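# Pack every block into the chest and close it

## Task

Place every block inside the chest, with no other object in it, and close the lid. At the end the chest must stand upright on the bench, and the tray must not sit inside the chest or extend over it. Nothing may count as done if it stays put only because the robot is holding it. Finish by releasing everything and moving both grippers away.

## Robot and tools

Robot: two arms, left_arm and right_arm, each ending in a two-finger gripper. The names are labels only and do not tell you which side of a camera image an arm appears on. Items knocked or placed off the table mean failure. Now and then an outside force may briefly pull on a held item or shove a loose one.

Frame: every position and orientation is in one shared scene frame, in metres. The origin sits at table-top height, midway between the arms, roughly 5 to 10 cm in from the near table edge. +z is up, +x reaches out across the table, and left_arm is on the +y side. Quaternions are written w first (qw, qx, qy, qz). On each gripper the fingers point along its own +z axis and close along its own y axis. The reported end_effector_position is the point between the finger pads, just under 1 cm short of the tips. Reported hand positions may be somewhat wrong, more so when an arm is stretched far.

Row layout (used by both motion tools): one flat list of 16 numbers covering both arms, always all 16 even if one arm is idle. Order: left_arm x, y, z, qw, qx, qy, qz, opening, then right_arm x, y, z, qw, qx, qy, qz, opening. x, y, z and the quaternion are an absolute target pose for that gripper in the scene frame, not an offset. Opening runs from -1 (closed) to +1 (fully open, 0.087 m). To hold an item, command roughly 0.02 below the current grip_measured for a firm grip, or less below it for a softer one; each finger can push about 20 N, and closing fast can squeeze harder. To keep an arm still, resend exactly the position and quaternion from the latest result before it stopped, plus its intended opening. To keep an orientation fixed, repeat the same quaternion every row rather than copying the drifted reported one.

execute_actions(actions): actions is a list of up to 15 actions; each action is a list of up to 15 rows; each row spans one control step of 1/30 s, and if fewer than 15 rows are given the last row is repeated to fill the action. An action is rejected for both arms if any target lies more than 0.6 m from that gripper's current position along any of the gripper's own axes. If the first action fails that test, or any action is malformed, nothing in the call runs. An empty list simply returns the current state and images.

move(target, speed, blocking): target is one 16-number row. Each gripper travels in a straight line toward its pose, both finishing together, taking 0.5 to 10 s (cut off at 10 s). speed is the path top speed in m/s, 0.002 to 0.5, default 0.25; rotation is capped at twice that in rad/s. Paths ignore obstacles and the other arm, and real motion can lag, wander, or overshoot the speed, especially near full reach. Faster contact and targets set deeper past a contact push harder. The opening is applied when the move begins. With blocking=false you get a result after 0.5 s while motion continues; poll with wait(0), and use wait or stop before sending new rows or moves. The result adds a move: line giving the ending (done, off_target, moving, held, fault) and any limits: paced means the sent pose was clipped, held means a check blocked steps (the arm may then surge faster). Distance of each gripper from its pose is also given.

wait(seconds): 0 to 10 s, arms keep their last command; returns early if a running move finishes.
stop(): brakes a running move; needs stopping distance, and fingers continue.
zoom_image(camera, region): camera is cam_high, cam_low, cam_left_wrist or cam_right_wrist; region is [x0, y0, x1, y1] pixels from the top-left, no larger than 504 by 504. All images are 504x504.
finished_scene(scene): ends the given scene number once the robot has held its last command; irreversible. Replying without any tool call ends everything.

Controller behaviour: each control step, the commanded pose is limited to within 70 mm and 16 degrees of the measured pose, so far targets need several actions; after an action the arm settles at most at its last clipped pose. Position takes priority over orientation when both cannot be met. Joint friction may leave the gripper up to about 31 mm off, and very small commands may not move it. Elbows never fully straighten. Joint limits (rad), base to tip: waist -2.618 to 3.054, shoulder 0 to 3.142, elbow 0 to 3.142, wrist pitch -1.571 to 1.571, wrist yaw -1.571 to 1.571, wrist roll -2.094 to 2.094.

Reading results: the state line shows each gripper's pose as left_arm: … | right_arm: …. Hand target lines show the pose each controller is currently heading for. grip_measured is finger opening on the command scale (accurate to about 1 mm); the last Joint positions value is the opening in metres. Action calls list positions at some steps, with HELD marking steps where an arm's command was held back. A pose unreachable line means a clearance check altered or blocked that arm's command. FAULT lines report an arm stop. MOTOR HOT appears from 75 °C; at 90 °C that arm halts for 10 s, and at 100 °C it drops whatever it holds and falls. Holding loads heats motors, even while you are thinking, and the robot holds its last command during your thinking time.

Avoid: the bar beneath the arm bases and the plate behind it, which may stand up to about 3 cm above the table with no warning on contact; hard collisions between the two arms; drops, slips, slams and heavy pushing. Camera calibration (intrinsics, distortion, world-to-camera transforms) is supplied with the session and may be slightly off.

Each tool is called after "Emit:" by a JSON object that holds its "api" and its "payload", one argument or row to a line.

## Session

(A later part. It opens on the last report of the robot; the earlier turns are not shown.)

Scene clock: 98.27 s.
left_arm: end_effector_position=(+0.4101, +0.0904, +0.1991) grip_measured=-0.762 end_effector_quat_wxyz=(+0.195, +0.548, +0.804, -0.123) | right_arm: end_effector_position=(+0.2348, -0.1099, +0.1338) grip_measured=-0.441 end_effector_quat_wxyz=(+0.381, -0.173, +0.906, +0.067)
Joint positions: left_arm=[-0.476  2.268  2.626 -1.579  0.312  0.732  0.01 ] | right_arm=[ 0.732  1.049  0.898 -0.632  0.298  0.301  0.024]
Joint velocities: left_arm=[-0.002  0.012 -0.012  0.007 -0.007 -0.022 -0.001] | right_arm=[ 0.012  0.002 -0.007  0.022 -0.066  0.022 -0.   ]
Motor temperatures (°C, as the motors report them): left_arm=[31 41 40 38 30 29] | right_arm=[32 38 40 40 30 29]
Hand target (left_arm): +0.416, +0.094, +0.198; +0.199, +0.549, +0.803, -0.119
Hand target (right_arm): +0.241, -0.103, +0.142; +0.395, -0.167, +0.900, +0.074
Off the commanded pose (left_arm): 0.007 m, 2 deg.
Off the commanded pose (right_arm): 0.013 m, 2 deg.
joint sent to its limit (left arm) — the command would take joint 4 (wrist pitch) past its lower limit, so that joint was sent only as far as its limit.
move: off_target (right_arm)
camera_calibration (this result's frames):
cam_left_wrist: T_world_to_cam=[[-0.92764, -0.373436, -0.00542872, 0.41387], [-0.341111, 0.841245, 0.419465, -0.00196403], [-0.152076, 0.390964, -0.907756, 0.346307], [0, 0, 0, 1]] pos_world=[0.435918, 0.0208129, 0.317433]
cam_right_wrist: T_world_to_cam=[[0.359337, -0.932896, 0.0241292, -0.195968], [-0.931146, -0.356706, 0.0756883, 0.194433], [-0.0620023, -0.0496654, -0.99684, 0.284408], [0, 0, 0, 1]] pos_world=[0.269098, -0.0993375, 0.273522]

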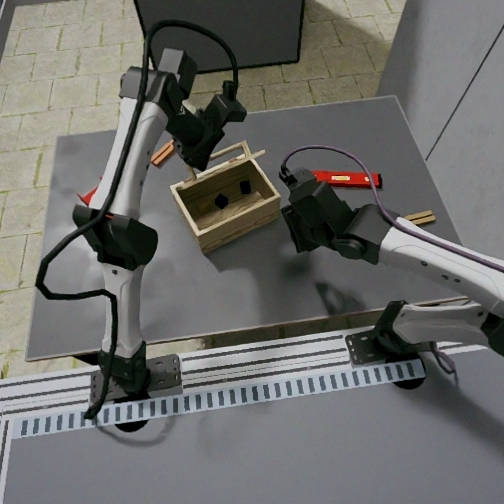

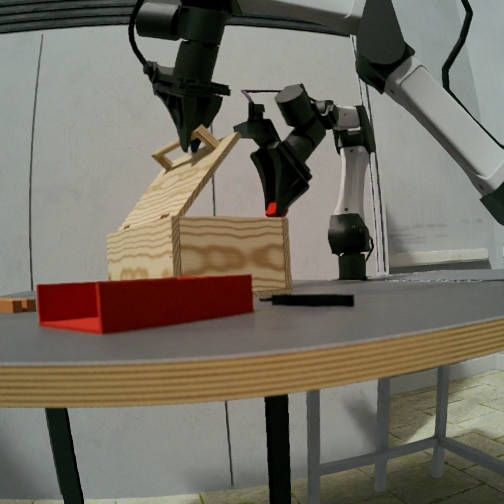

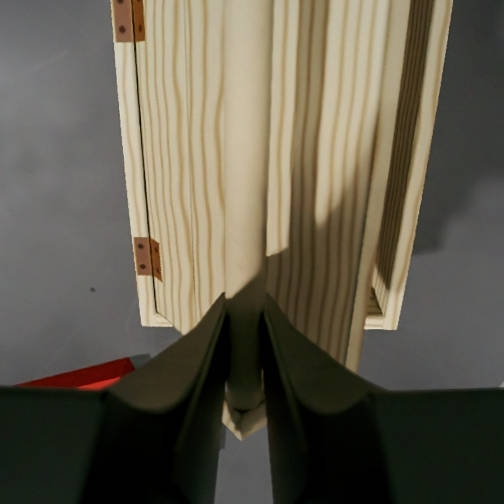

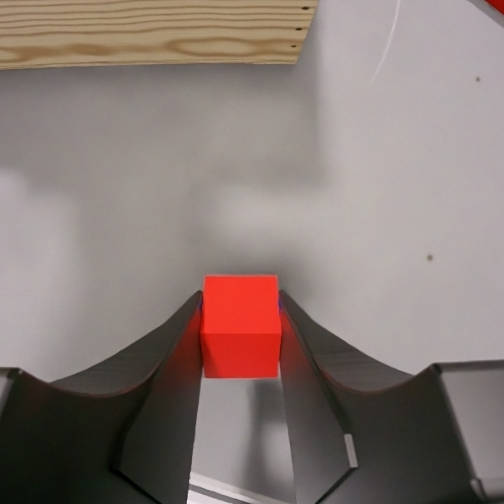

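Emit:
{"api": "move", "payload": {
  "target": [0.417,0.093,0.199,0.197,0.549,0.803,-0.12,-0.8,0.35,-0.047,0.125,0.492,-0.158,0.851,0.091,-0.47],
  "speed": 0.12
}}

Emit:
{"api": "move", "payload": {
  "target": [0.417,0.093,0.199,0.197,0.549,0.803,-0.12,-0.8,0.395,-0.03,0.105,0.492,-0.158,0.851,0.091,-0.47],
  "speed": 0.05
}}

Scene clock: 112.50 s.
left_arm: end_effector_position=(+0.4101, +0.0904, +0.1991) grip_measured=-0.762 end_effector_quat_wxyz=(+0.195, +0.548, +0.804, -0.123) | right_arm: end_effector_position=(+0.3406, -0.0505, +0.1190) grip_measured=-0.441 end_effector_quat_wxyz=(+0.480, -0.161, +0.858, +0.085)
Joint positions: left_arm=[-0.476  2.268  2.626 -1.579  0.312  0.732  0.01 ] | right_arm=[ 0.659  1.395  0.92  -0.069  0.298  0.193  0.024]
Joint velocities: left_arm=[-0.017 -0.002  0.012 -0.037 -0.022  0.051 -0.001] | right_arm=[ 0.002  0.002 -0.012  0.022 -0.037 -0.066 -0.001]
Motor temperatures (°C, as the motors report them): left_arm=[31 43 40 37 30 29] | right_arm=[32 38 43 43 30 29]
Hand target (left_arm): +0.417, +0.093, +0.199; +0.200, +0.549, +0.803, -0.119
Hand target (right_arm): +0.350, -0.047, +0.127; +0.492, -0.157, +0.852, +0.090
Off the commanded pose (left_arm): 0.007 m, 0 deg.
Off the commanded pose (right_arm): 0.012 m, 2 deg.
joint sent to its limit (left arm) — the command would take joint 4 (wrist pitch) past its lower limit, so that joint was sent only as far as its limit.
move: off_target (right_arm)
camera_calibration (this result's frames):
cam_left_wrist: T_world_to_cam=[[-0.92764, -0.373436, -0.00542872, 0.41387], [-0.341111, 0.841245, 0.419465, -0.00196403], [-0.152076, 0.390964, -0.907756, 0.346307], [0, 0, 0, 1]] pos_world=[0.435918, 0.0208129, 0.317433]
cam_right_wrist: T_world_to_cam=[[0.350883, -0.9362, 0.0202835, -0.175106], [-0.925283, -0.349959, -0.146221, 0.339967], [0.14399, 0.0325385, -0.989044, 0.212285], [0, 0, 0, 1]] pos_world=[0.34544, -0.0518673, 0.263222]

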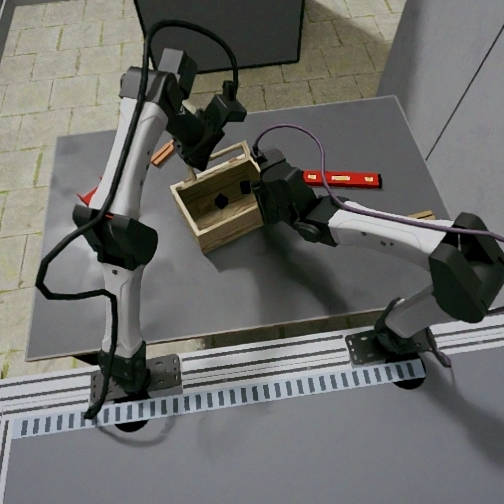

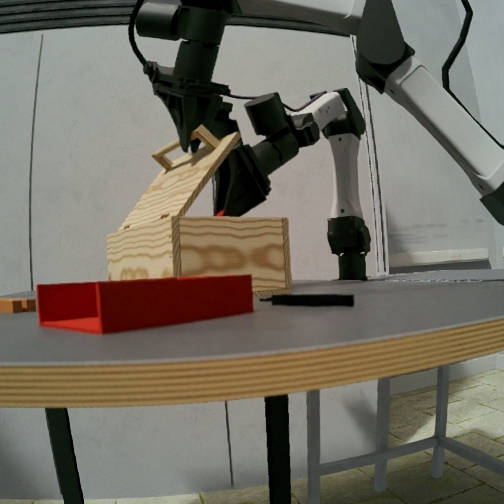

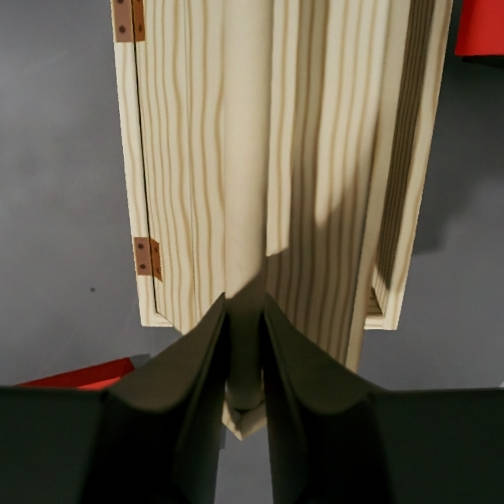

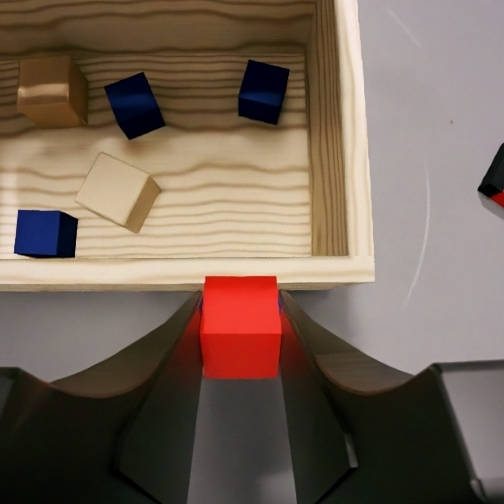

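Scene clock: 114.00 s.
left_arm: end_effector_position=(+0.4271, +0.1043, +0.1899) grip_measured=-0.759 end_effector_quat_wxyz=(+0.196, +0.538, +0.815, -0.093) | right_arm: end_effector_position=(+0.3860, -0.0330, +0.1082) grip_measured=-0.441 end_effector_quat_wxyz=(+0.488, -0.159, +0.854, +0.088)
Joint positions: left_arm=[-0.456  2.29   2.626 -1.549  0.254  0.732  0.011] | right_arm=[0.611 1.577 1.029 0.032 0.26  0.164 0.024]
Joint velocities: left_arm=[-0.022  0.002  0.002 -0.007 -0.022 -0.022  0.001] | right_arm=[ 0.012  0.007  0.002 -0.051 -0.007 -0.051 -0.   ]
Motor temperatures (°C, as the motors report them): left_arm=[31 43 40 37 30 29] | right_arm=[32 38 43 43 30 29]
Hand target (left_arm): +0.417, +0.093, +0.199; +0.201, +0.549, +0.803, -0.119
Hand target (right_arm): +0.395, -0.030, +0.106; +0.492, -0.158, +0.851, +0.091
Off the commanded pose (left_arm): 0.018 m, 4 deg.
Off the commanded pose (right_arm): 0.010 m, 1 deg.
joint sent to its limit (left arm) — the command would take joint 4 (wrist pitch) past its lower limit, so that joint was sent only as far as its limit.
move: off_target (left_arm)
camera_calibration (this result's frames):
cam_left_wrist: T_world_to_cam=[[-0.911127, -0.409177, -0.0492194, 0.439759], [-0.38628, 0.806246, 0.448057, 0.0134771], [-0.143652, 0.427249, -0.892649, 0.32482], [0, 0, 0, 1]] pos_world=[0.452543, 0.0302942, 0.305557]
cam_right_wrist: T_world_to_cam=[[0.349546, -0.936744, 0.0181007, -0.173675], [-0.922735, -0.347539, -0.166665, 0.387766], [0.162414, 0.0415551, -0.985847, 0.187354], [0, 0, 0, 1]] pos_world=[0.388083, -0.0357103, 0.252474]

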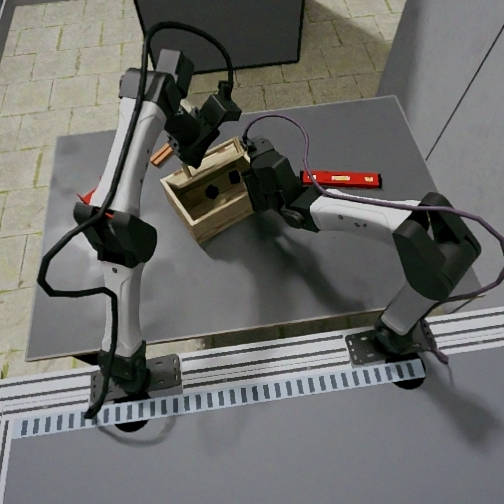

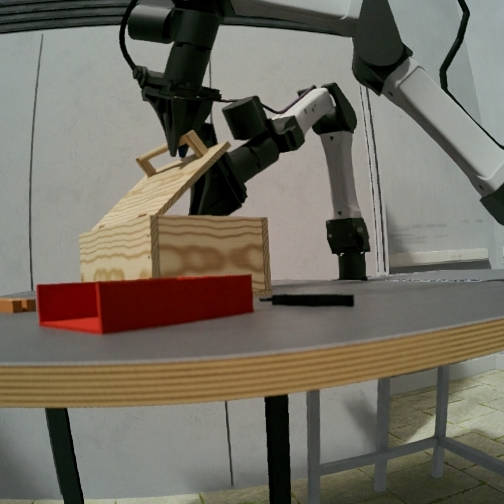

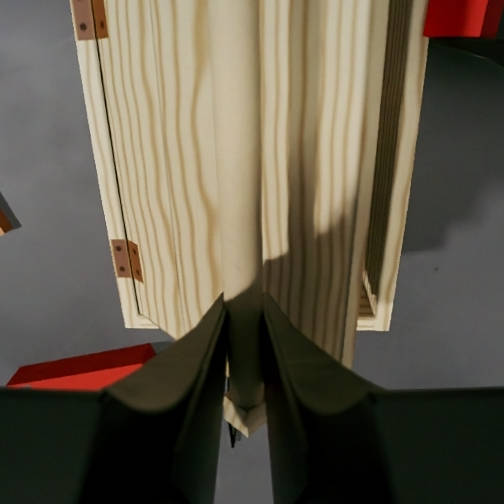

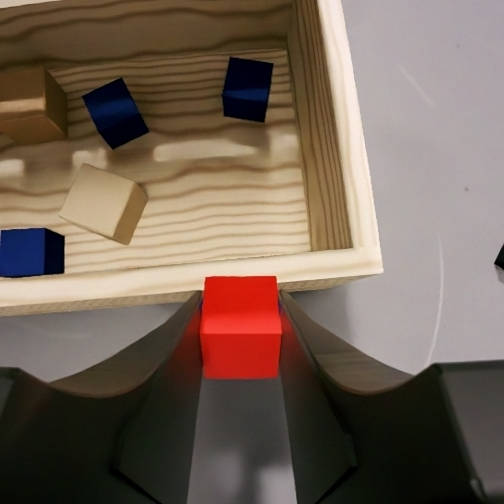

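Emit:
{"api": "move", "payload": {
  "target": [0.44,0.108,0.198,0.22,0.545,0.803,-0.1,-0.8,0.37,-0.035,0.145,0.492,-0.158,0.851,0.091,-0.47],
  "speed": 0.04
}}

Emit:
{"api": "move", "payload": {
  "target": [0.44,0.108,0.198,0.22,0.545,0.803,-0.1,-0.8,0.42,-0.012,0.14,0.492,-0.158,0.851,0.091,-0.47],
  "speed": 0.04
}}

Scene clock: 126.07 s.
left_arm: end_effector_position=(+0.4327, +0.1083, +0.1934) grip_measured=-0.761 end_effector_quat_wxyz=(+0.205, +0.539, +0.810, -0.100) | right_arm: end_effector_position=(+0.3701, -0.0374, +0.1286) grip_measured=-0.441 end_effector_quat_wxyz=(+0.480, -0.164, +0.857, +0.085)
Joint positions: left_arm=[-0.435  2.31   2.673 -1.565  0.28   0.754  0.01 ] | right_arm=[ 0.628  1.504  1.055 -0.089  0.269  0.171  0.024]
Joint velocities: left_arm=[-0.007  0.022  0.017  0.022 -0.022 -0.037  0.   ] | right_arm=[-0.012 -0.007  0.002 -0.066 -0.022 -0.139  0.001]
Motor temperatures (°C, as the motors report them): left_arm=[31 45 41 37 31 29] | right_arm=[32 39 45 45 30 29]
Hand target (left_arm): +0.440, +0.108, +0.198; +0.221, +0.545, +0.803, -0.099
Hand target (right_arm): +0.370, -0.035, +0.144; +0.492, -0.158, +0.851, +0.091
Off the commanded pose (left_arm): 0.009 m, 2 deg.
Off the commanded pose (right_arm): 0.017 m, 2 deg.
move: off_target (right_arm)
camera_calibration (this result's frames):
cam_left_wrist: T_world_to_cam=[[-0.913709, -0.4034, -0.0490373, 0.447136], [-0.384377, 0.818784, 0.426435, 0.0128185], [-0.131873, 0.408486, -0.903188, 0.32598], [0, 0, 0, 1]] pos_world=[0.456467, 0.0367209, 0.310881]
cam_right_wrist: T_world_to_cam=[[0.355355, -0.934444, 0.0231817, -0.175309], [-0.923149, -0.354736, -0.148184, 0.372514], [0.146693, 0.0312577, -0.988688, 0.216032], [0, 0, 0, 1]] pos_world=[0.374493, -0.0384253, 0.272853]

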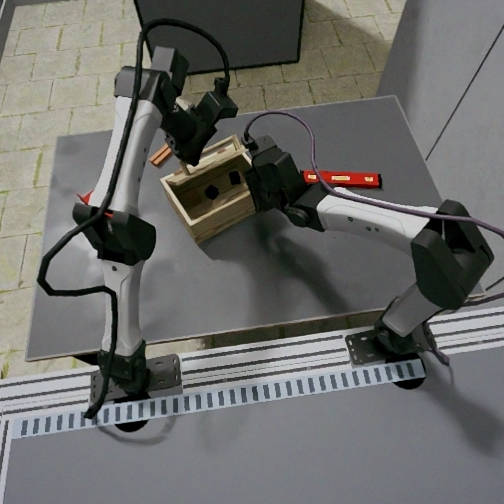

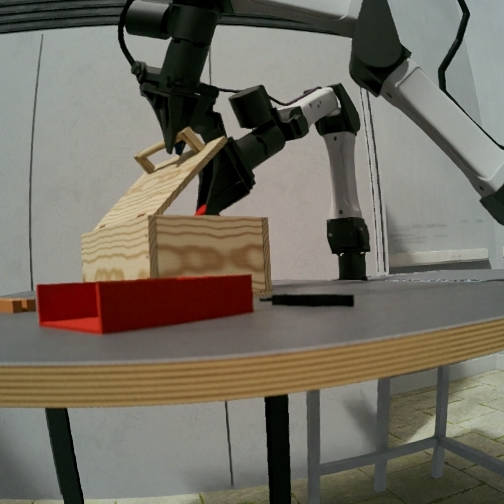

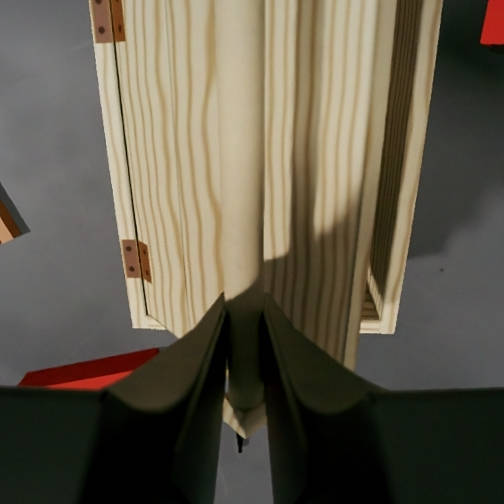

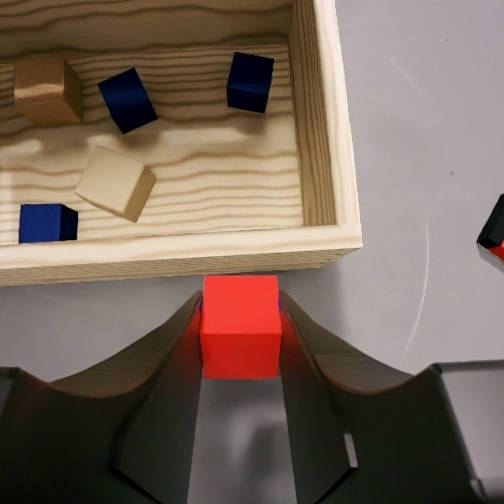

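Scene clock: 127.77 s.
left_arm: end_effector_position=(+0.4324, +0.1084, +0.1931) grip_measured=-0.761 end_effector_quat_wxyz=(+0.204, +0.540, +0.810, -0.100) | right_arm: end_effector_position=(+0.4141, -0.0115, +0.1379) grip_measured=-0.441 end_effector_quat_wxyz=(+0.490, -0.158, +0.852, +0.092)
Joint positions: left_arm=[-0.435  2.311  2.673 -1.567  0.281  0.755  0.01 ] | right_arm=[ 0.605  1.673  1.252 -0.089  0.249  0.164  0.024]
Joint velocities: left_arm=[ 0.007  0.002 -0.007  0.051  0.007  0.007  0.   ] | right_arm=[ 0.002  0.002  0.027 -0.051 -0.037 -0.037  0.   ]
Motor temperatures (°C, as the motors report them): left_arm=[31 46 41 37 31 29] | right_arm=[32 39 45 45 30 29]
Hand target (left_arm): +0.440, +0.108, +0.198; +0.221, +0.545, +0.803, -0.099
Hand target (right_arm): +0.420, -0.012, +0.141; +0.492, -0.158, +0.851, +0.091
Off the commanded pose (left_arm): 0.009 m, 2 deg.
Off the commanded pose (right_arm): 0.006 m, 0 deg.
move: done
camera_calibration (this result's frames):
cam_left_wrist: T_world_to_cam=[[-0.914379, -0.401991, -0.0481087, 0.446857], [-0.38258, 0.819064, 0.427513, 0.0117328], [-0.132452, 0.409314, -0.902728, 0.32575], [0, 0, 0, 1]] pos_world=[0.456231, 0.0366881, 0.310546]
cam_right_wrist: T_world_to_cam=[[0.352745, -0.935657, 0.0107804, -0.164184], [-0.921138, -0.349251, -0.171835, 0.426176], [0.164544, 0.0506839, -0.985067, 0.210299], [0, 0, 0, 1]] pos_world=[0.415878, -0.0154359, 0.28216]

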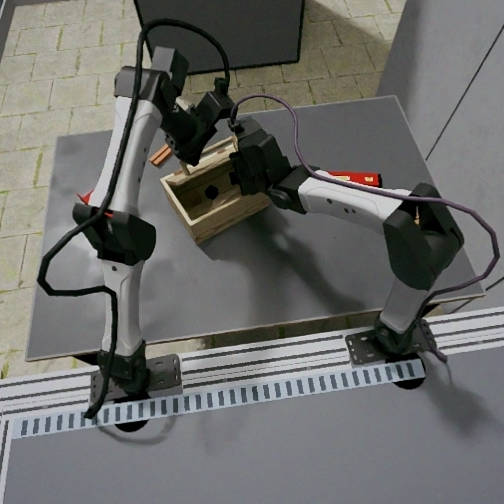

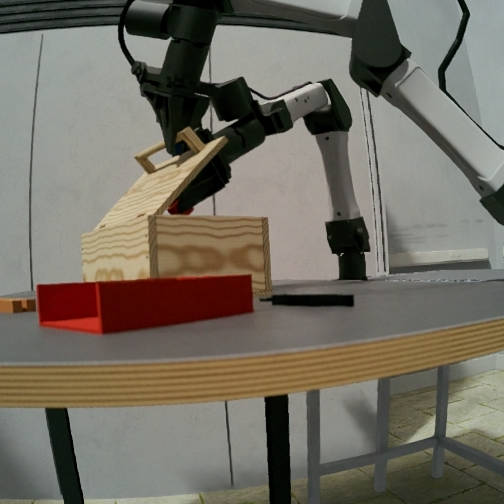

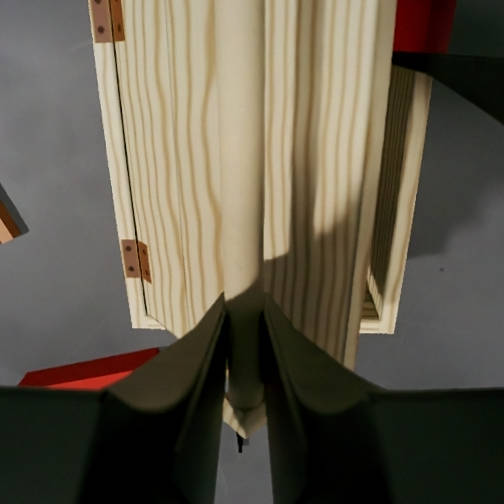

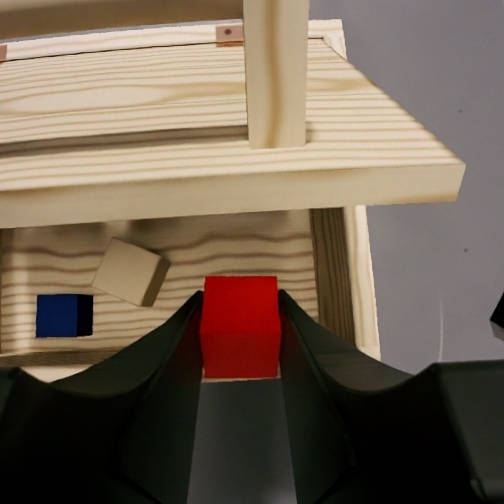

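Emit:
{"api": "move", "payload": {
  "target": [0.44,0.108,0.198,0.22,0.545,0.803,-0.1,-0.8,0.436,-0.006,0.115,0.492,-0.158,0.851,0.091,-0.47],
  "speed": 0.03
}}

Scene clock: 132.67 s.
left_arm: end_effector_position=(+0.4323, +0.1085, +0.1931) grip_measured=-0.761 end_effector_quat_wxyz=(+0.204, +0.541, +0.810, -0.100) | right_arm: end_effector_position=(+0.4261, -0.0085, +0.1071) grip_measured=-0.441 end_effector_quat_wxyz=(+0.477, -0.162, +0.859, +0.085)
Joint positions: left_arm=[-0.435  2.311  2.673 -1.567  0.281  0.757  0.01 ] | right_arm=[ 0.593  1.759  1.253 -0.034  0.238  0.157  0.024]
Joint velocities: left_arm=[ 0.007 -0.007  0.002 -0.007 -0.051 -0.066 -0.   ] | right_arm=[-0.027 -0.022  0.017  0.066 -0.081 -0.022 -0.   ]
Motor temperatures (°C, as the motors report them): left_arm=[31 46 41 37 31 29] | right_arm=[32 40 46 45 30 29]
Hand target (left_arm): +0.440, +0.108, +0.198; +0.221, +0.545, +0.803, -0.099
Hand target (right_arm): +0.436, -0.006, +0.116; +0.492, -0.158, +0.851, +0.091
Off the commanded pose (left_arm): 0.009 m, 2 deg.
Off the commanded pose (right_arm): 0.013 m, 2 deg.
move: off_target (right_arm)
camera_calibration (this result's frames):
cam_left_wrist: T_world_to_cam=[[-0.914917, -0.400716, -0.0485095, 0.447025], [-0.381557, 0.819382, 0.427816, 0.0111468], [-0.131685, 0.409926, -0.902563, 0.325275], [0, 0, 0, 1]] pos_world=[0.456078, 0.0366582, 0.310497]
cam_right_wrist: T_world_to_cam=[[0.353111, -0.935355, 0.0205642, -0.166467], [-0.925159, -0.352364, -0.141142, 0.431376], [0.139264, 0.0308137, -0.989776, 0.188887], [0, 0, 0, 1]] pos_world=[0.431568, -0.00952402, 0.251264]

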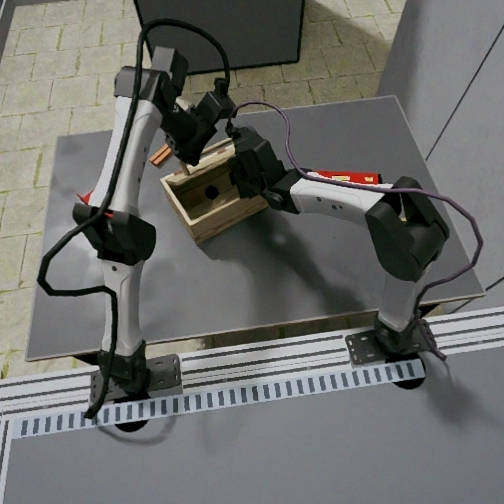

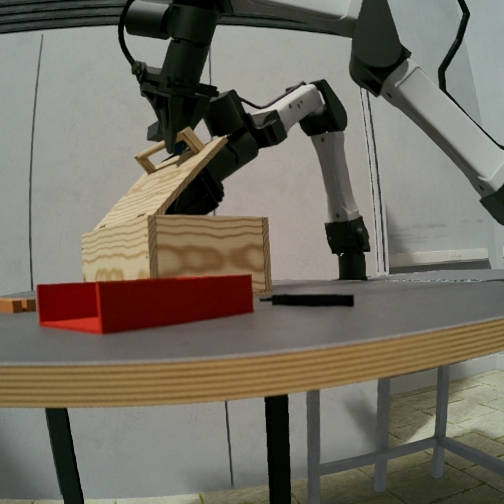

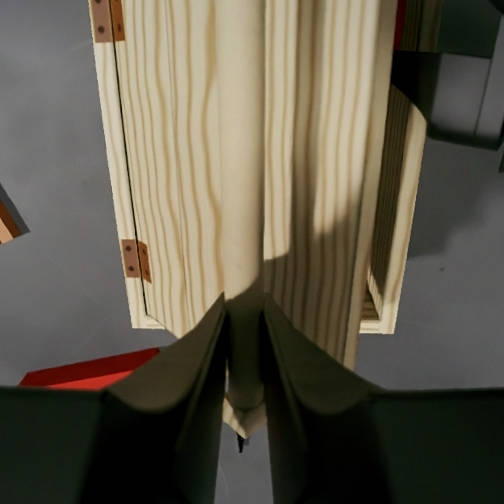

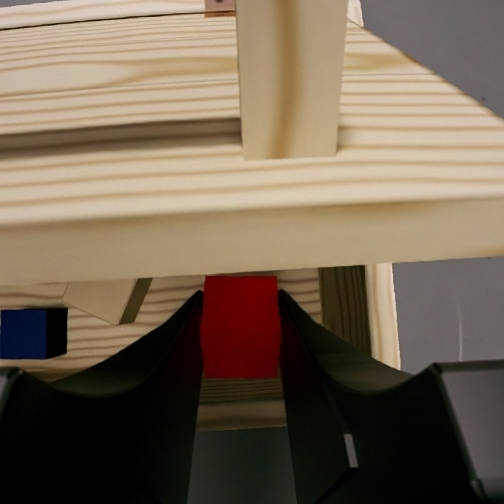

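Emit:
{"api": "move", "payload": {
  "target": [0.44,0.108,0.198,0.22,0.545,0.803,-0.1,-0.8,0.436,-0.006,0.115,0.492,-0.158,0.851,0.091,-0.2],
  "speed": 0.03
}}

Emit:
{"api": "move", "payload": {
  "target": [0.44,0.108,0.198,0.22,0.545,0.803,-0.1,-0.8,0.34,-0.045,0.175,0.492,-0.158,0.851,0.091,-0.2],
  "speed": 0.1
}}

Emit:
{"api": "move", "payload": {
  "target": [0.397,0.095,0.155,0.23,0.56,0.793,-0.06,-0.8,0.25,-0.2,0.2,0.492,-0.158,0.851,0.091,-0.2],
  "speed": 0.1
}}

Emit:
{"api": "move", "payload": {
  "target": [0.376,0.087,0.108,0.248,0.573,0.78,-0.032,-0.8,0.25,-0.2,0.2,0.492,-0.158,0.851,0.091,-0.2],
  "speed": 0.03
}}

Scene clock: 146.93 s.
left_arm: end_effector_position=(+0.4322, +0.1086, +0.1931) grip_measured=-0.761 end_effector_quat_wxyz=(+0.204, +0.541, +0.810, -0.100) | right_arm: end_effector_position=(+0.4268, -0.0079, +0.1081) grip_measured=-0.200 end_effector_quat_wxyz=(+0.480, -0.162, +0.858, +0.087)
Joint positions: left_arm=[-0.435  2.311  2.673 -1.568  0.281  0.757  0.01 ] | right_arm=[ 0.593  1.759  1.253 -0.028  0.238  0.157  0.035]
Joint velocities: left_arm=[-0.022  0.002  0.002 -0.081  0.022  0.007 -0.   ] | right_arm=[-0.012 -0.032 -0.007 -0.007  0.007  0.066 -0.   ]
Motor temperatures (°C, as the motors report them): left_arm=[31 47 42 37 31 29] | right_arm=[32 43 47 47 30 29]
Hand target (left_arm): +0.440, +0.108, +0.198; +0.221, +0.545, +0.803, -0.099
Hand target (right_arm): +0.436, -0.006, +0.115; +0.492, -0.158, +0.851, +0.091
Off the commanded pose (left_arm): 0.009 m, 2 deg.
Off the commanded pose (right_arm): 0.012 m, 2 deg.
move: off_target (right_arm)
camera_calibration (this result's frames):
cam_left_wrist: T_world_to_cam=[[-0.915081, -0.400386, -0.0481359, 0.446869], [-0.381035, 0.819359, 0.428327, 0.0107236], [-0.132055, 0.410295, -0.902341, 0.325259], [0, 0, 0, 1]] pos_world=[0.45596, 0.0366813, 0.310412]
cam_right_wrist: T_world_to_cam=[[0.353571, -0.935214, 0.0190437, -0.166179], [-0.9243, -0.352428, -0.146507, 0.432642], [0.143727, 0.0341986, -0.989026, 0.187838], [0, 0, 0, 1]] pos_world=[0.431649, -0.00936156, 0.252327]

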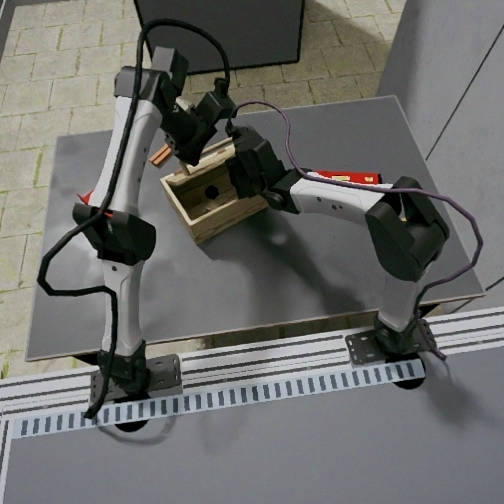

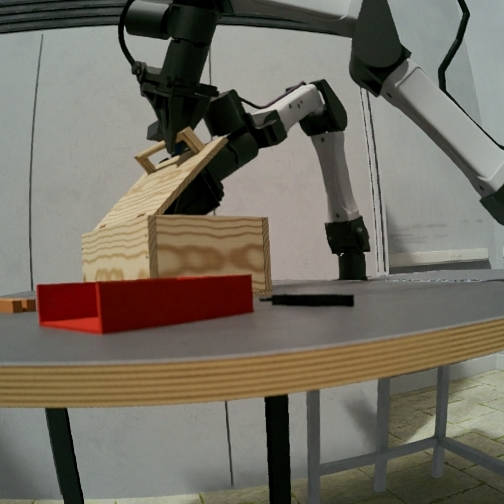

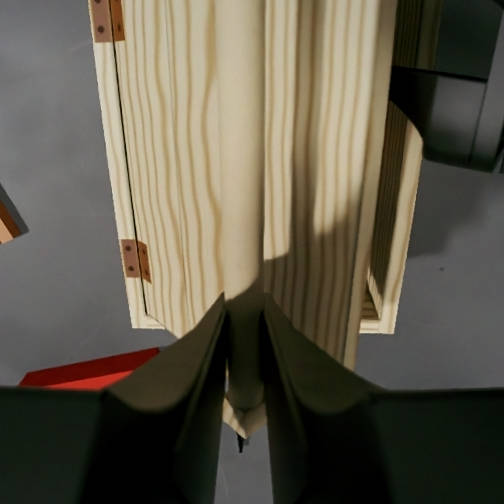

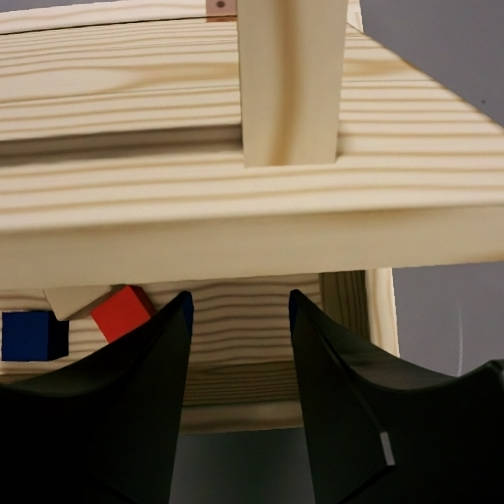

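Scene clock: 148.60 s.
left_arm: end_effector_position=(+0.4322, +0.1086, +0.1931) grip_measured=-0.761 end_effector_quat_wxyz=(+0.204, +0.541, +0.810, -0.100) | right_arm: end_effector_position=(+0.3458, -0.0424, +0.1751) grip_measured=-0.200 end_effector_quat_wxyz=(+0.495, -0.159, +0.849, +0.093)
Joint positions: left_arm=[-0.435  2.311  2.673 -1.568  0.281  0.757  0.01 ] | right_arm=[ 0.667  1.371  1.096 -0.229  0.304  0.191  0.035]
Joint velocities: left_arm=[ 0.002  0.012  0.002  0.022  0.037 -0.051 -0.   ] | right_arm=[ 0.007  0.002  0.012 -0.037  0.022 -0.022 -0.   ]
Motor temperatures (°C, as the motors report them): left_arm=[31 47 42 37 31 29] | right_arm=[32 43 47 46 30 29]
Hand target (left_arm): +0.440, +0.108, +0.198; +0.221, +0.545, +0.803, -0.099
Hand target (right_arm): +0.340, -0.046, +0.173; +0.492, -0.158, +0.851, +0.091
Off the commanded pose (left_arm): 0.009 m, 2 deg.
Off the commanded pose (right_arm): 0.006 m, 0 deg.
move: done
camera_calibration (this result's frames):
cam_left_wrist: T_world_to_cam=[[-0.915081, -0.400386, -0.0481359, 0.446869], [-0.381035, 0.819359, 0.428327, 0.0107236], [-0.132055, 0.410295, -0.902341, 0.325259], [0, 0, 0, 1]] pos_world=[0.45596, 0.0366813, 0.310412]
cam_right_wrist: T_world_to_cam=[[0.354769, -0.934892, 0.0107313, -0.170001], [-0.918323, -0.350591, -0.183764, 0.359948], [0.175562, 0.0553389, -0.982912, 0.255684], [0, 0, 0, 1]] pos_world=[0.345971, -0.0468872, 0.319285]

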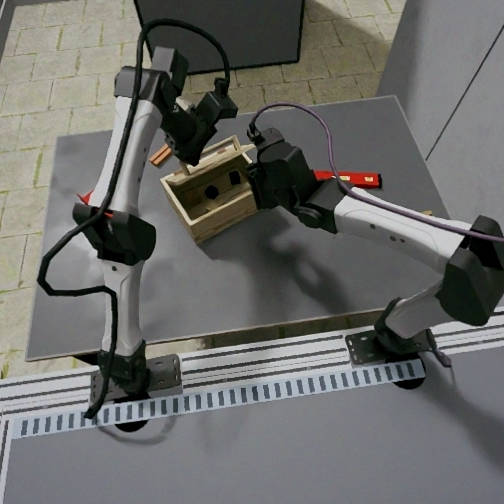

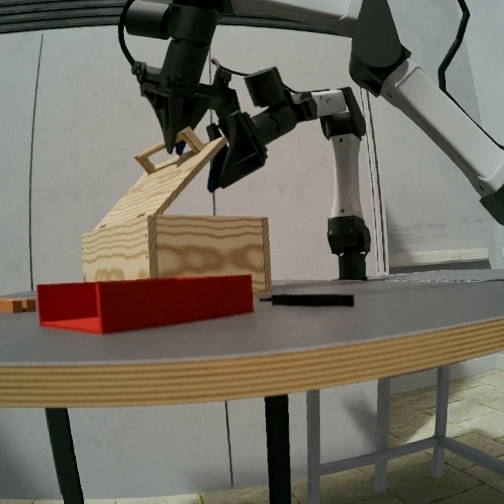

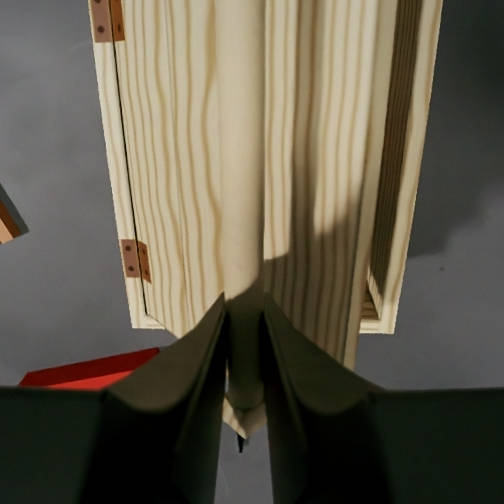

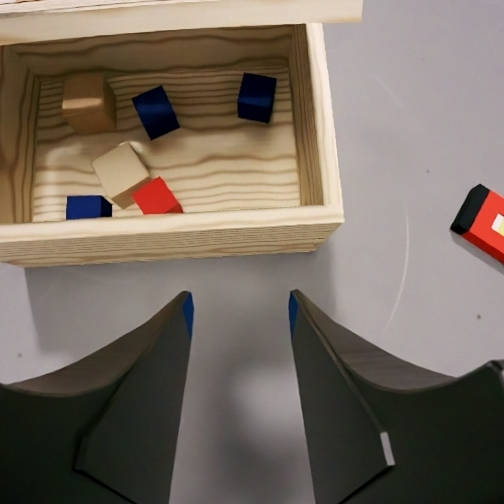

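Scene clock: 151.07 s.
left_arm: end_effector_position=(+0.4020, +0.0961, +0.1576) grip_measured=-0.763 end_effector_quat_wxyz=(+0.232, +0.558, +0.795, -0.058) | right_arm: end_effector_position=(+0.2535, -0.1959, +0.1998) grip_measured=-0.200 end_effector_quat_wxyz=(+0.493, -0.157, +0.851, +0.092)
Joint positions: left_arm=[-0.523  1.952  1.923 -1.095  0.182  0.727  0.01 ] | right_arm=[ 0.23   0.735  0.859 -0.611 -0.078 -0.014  0.035]
Joint velocities: left_arm=[-0.017 -0.012 -0.012 -0.081  0.007 -0.051 -0.001] | right_arm=[-0.007 -0.002 -0.017 -0.051 -0.11  -0.051 -0.   ]
Motor temperatures (°C, as the motors report them): left_arm=[31 47 42 37 31 29] | right_arm=[32 43 47 46 30 29]
Hand target (left_arm): +0.397, +0.094, +0.156; +0.230, +0.561, +0.793, -0.059
Hand target (right_arm): +0.249, -0.199, +0.197; +0.491, -0.158, +0.852, +0.091
Off the commanded pose (left_arm): 0.006 m, 0 deg.
Off the commanded pose (right_arm): 0.005 m, 0 deg.
move: done
camera_calibration (this result's frames):
cam_left_wrist: T_world_to_cam=[[-0.913165, -0.376581, -0.155939, 0.426514], [-0.406236, 0.809721, 0.423466, 0.0364682], [-0.0332021, 0.450043, -0.89239, 0.249273], [0, 0, 0, 1]] pos_world=[0.412569, 0.0189047, 0.273516]
cam_right_wrist: T_world_to_cam=[[0.349473, -0.936886, 0.010601, -0.280124], [-0.921383, -0.3457, -0.177606, 0.226374], [0.170062, 0.0523011, -0.984045, 0.305687], [0, 0, 0, 1]] pos_world=[0.254488, -0.200174, 0.343985]

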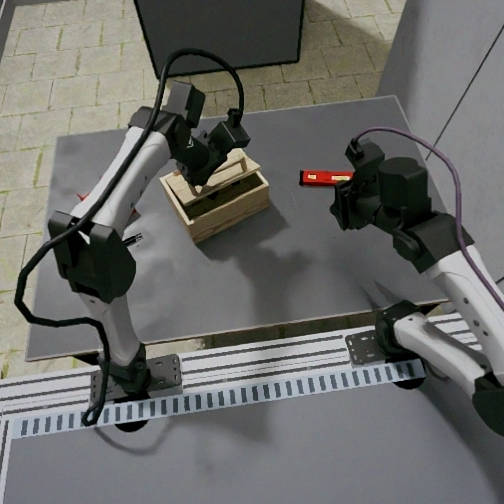

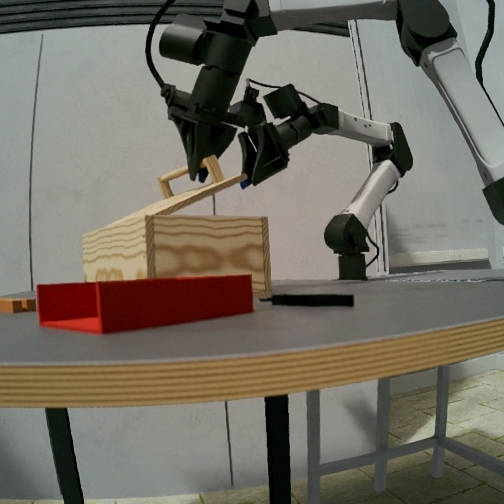

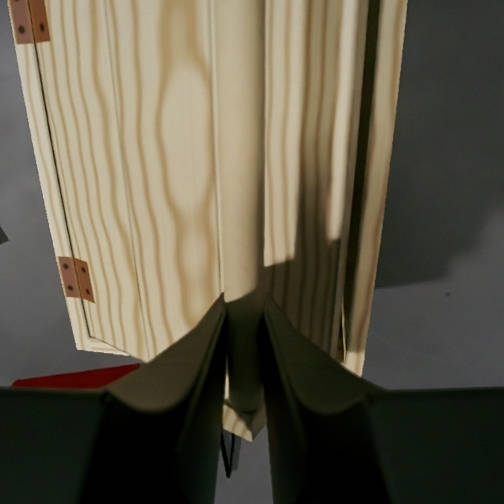

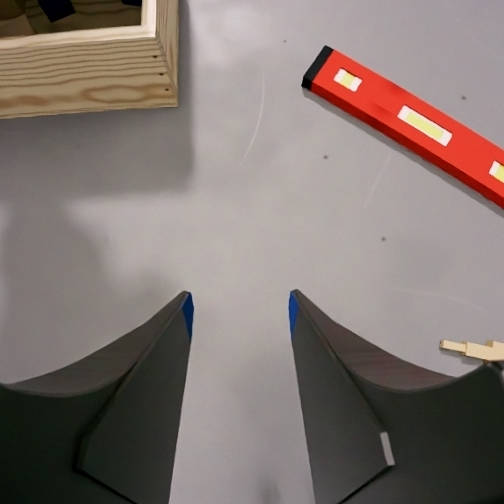

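Scene clock: 153.23 s.
left_arm: end_effector_position=(+0.3856, +0.0894, +0.1106) grip_measured=-0.766 end_effector_quat_wxyz=(+0.254, +0.569, +0.782, -0.024) | right_arm: end_effector_position=(+0.2529, -0.1976, +0.1986) grip_measured=-0.200 end_effector_quat_wxyz=(+0.490, -0.157, +0.853, +0.092)
Joint positions: left_arm=[-0.587  1.831  1.555 -0.791  0.099  0.712  0.01 ] | right_arm=[ 0.216  0.735  0.859 -0.618 -0.092 -0.021  0.035]
Joint velocities: left_arm=[-0.002  0.002 -0.012 -0.022  0.022 -0.095  0.   ] | right_arm=[-0.007  0.012  0.002 -0.007 -0.007 -0.037  0.   ]
Motor temperatures (°C, as the motors report them): left_arm=[31 47 42 37 31 29] | right_arm=[32 43 47 46 30 29]
Hand target (left_arm): +0.376, +0.087, +0.108; +0.247, +0.573, +0.781, -0.031
Hand target (right_arm): +0.250, -0.200, +0.200; +0.492, -0.158, +0.851, +0.091
Off the commanded pose (left_arm): 0.010 m, 1 deg.
Off the commanded pose (right_arm): 0.004 m, 0 deg.
move: done
camera_calibration (this result's frames):
cam_left_wrist: T_world_to_cam=[[-0.901962, -0.358028, -0.241414, 0.405083], [-0.429565, 0.800944, 0.417088, 0.0655978], [0.0440293, 0.479901, -0.876217, 0.175608], [0, 0, 0, 1]] pos_world=[0.385816, 0.00821665, 0.224303]
cam_right_wrist: T_world_to_cam=[[0.351314, -0.936209, 0.00959829, -0.281626], [-0.921807, -0.347668, -0.171459, 0.223512], [0.163858, 0.0513882, -0.985144, 0.306293], [0, 0, 0, 1]] pos_world=[0.254786, -0.201692, 0.342769]

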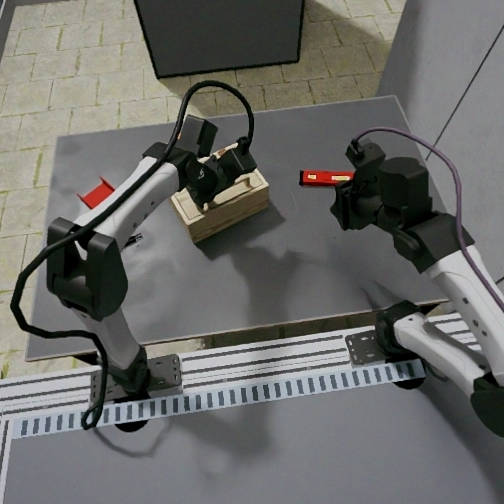

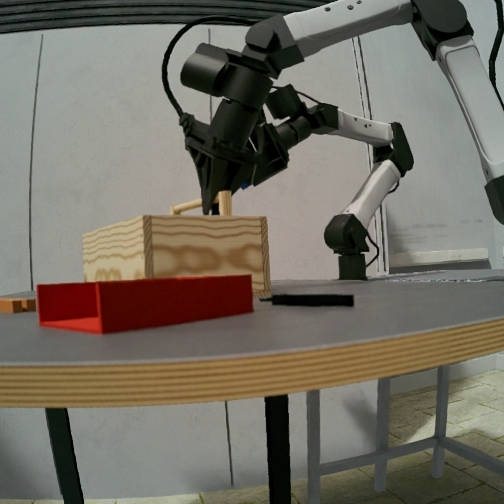

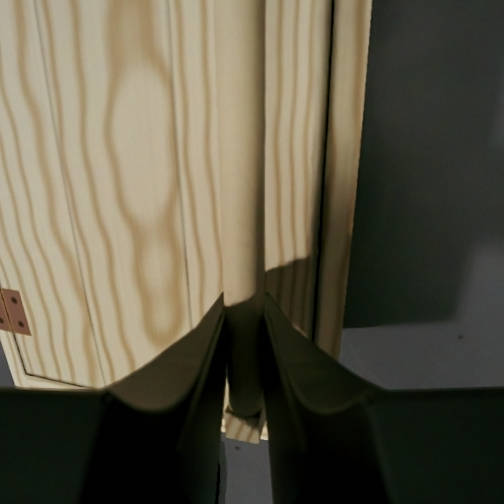

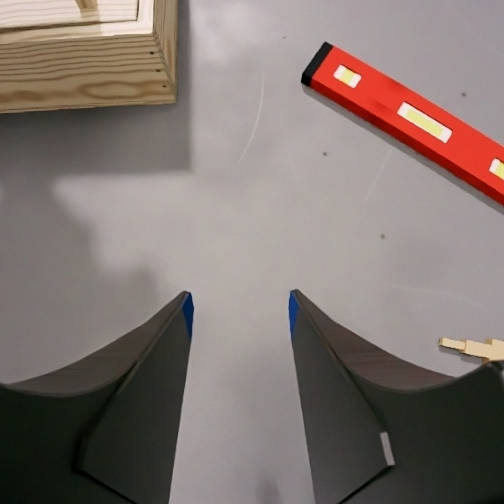

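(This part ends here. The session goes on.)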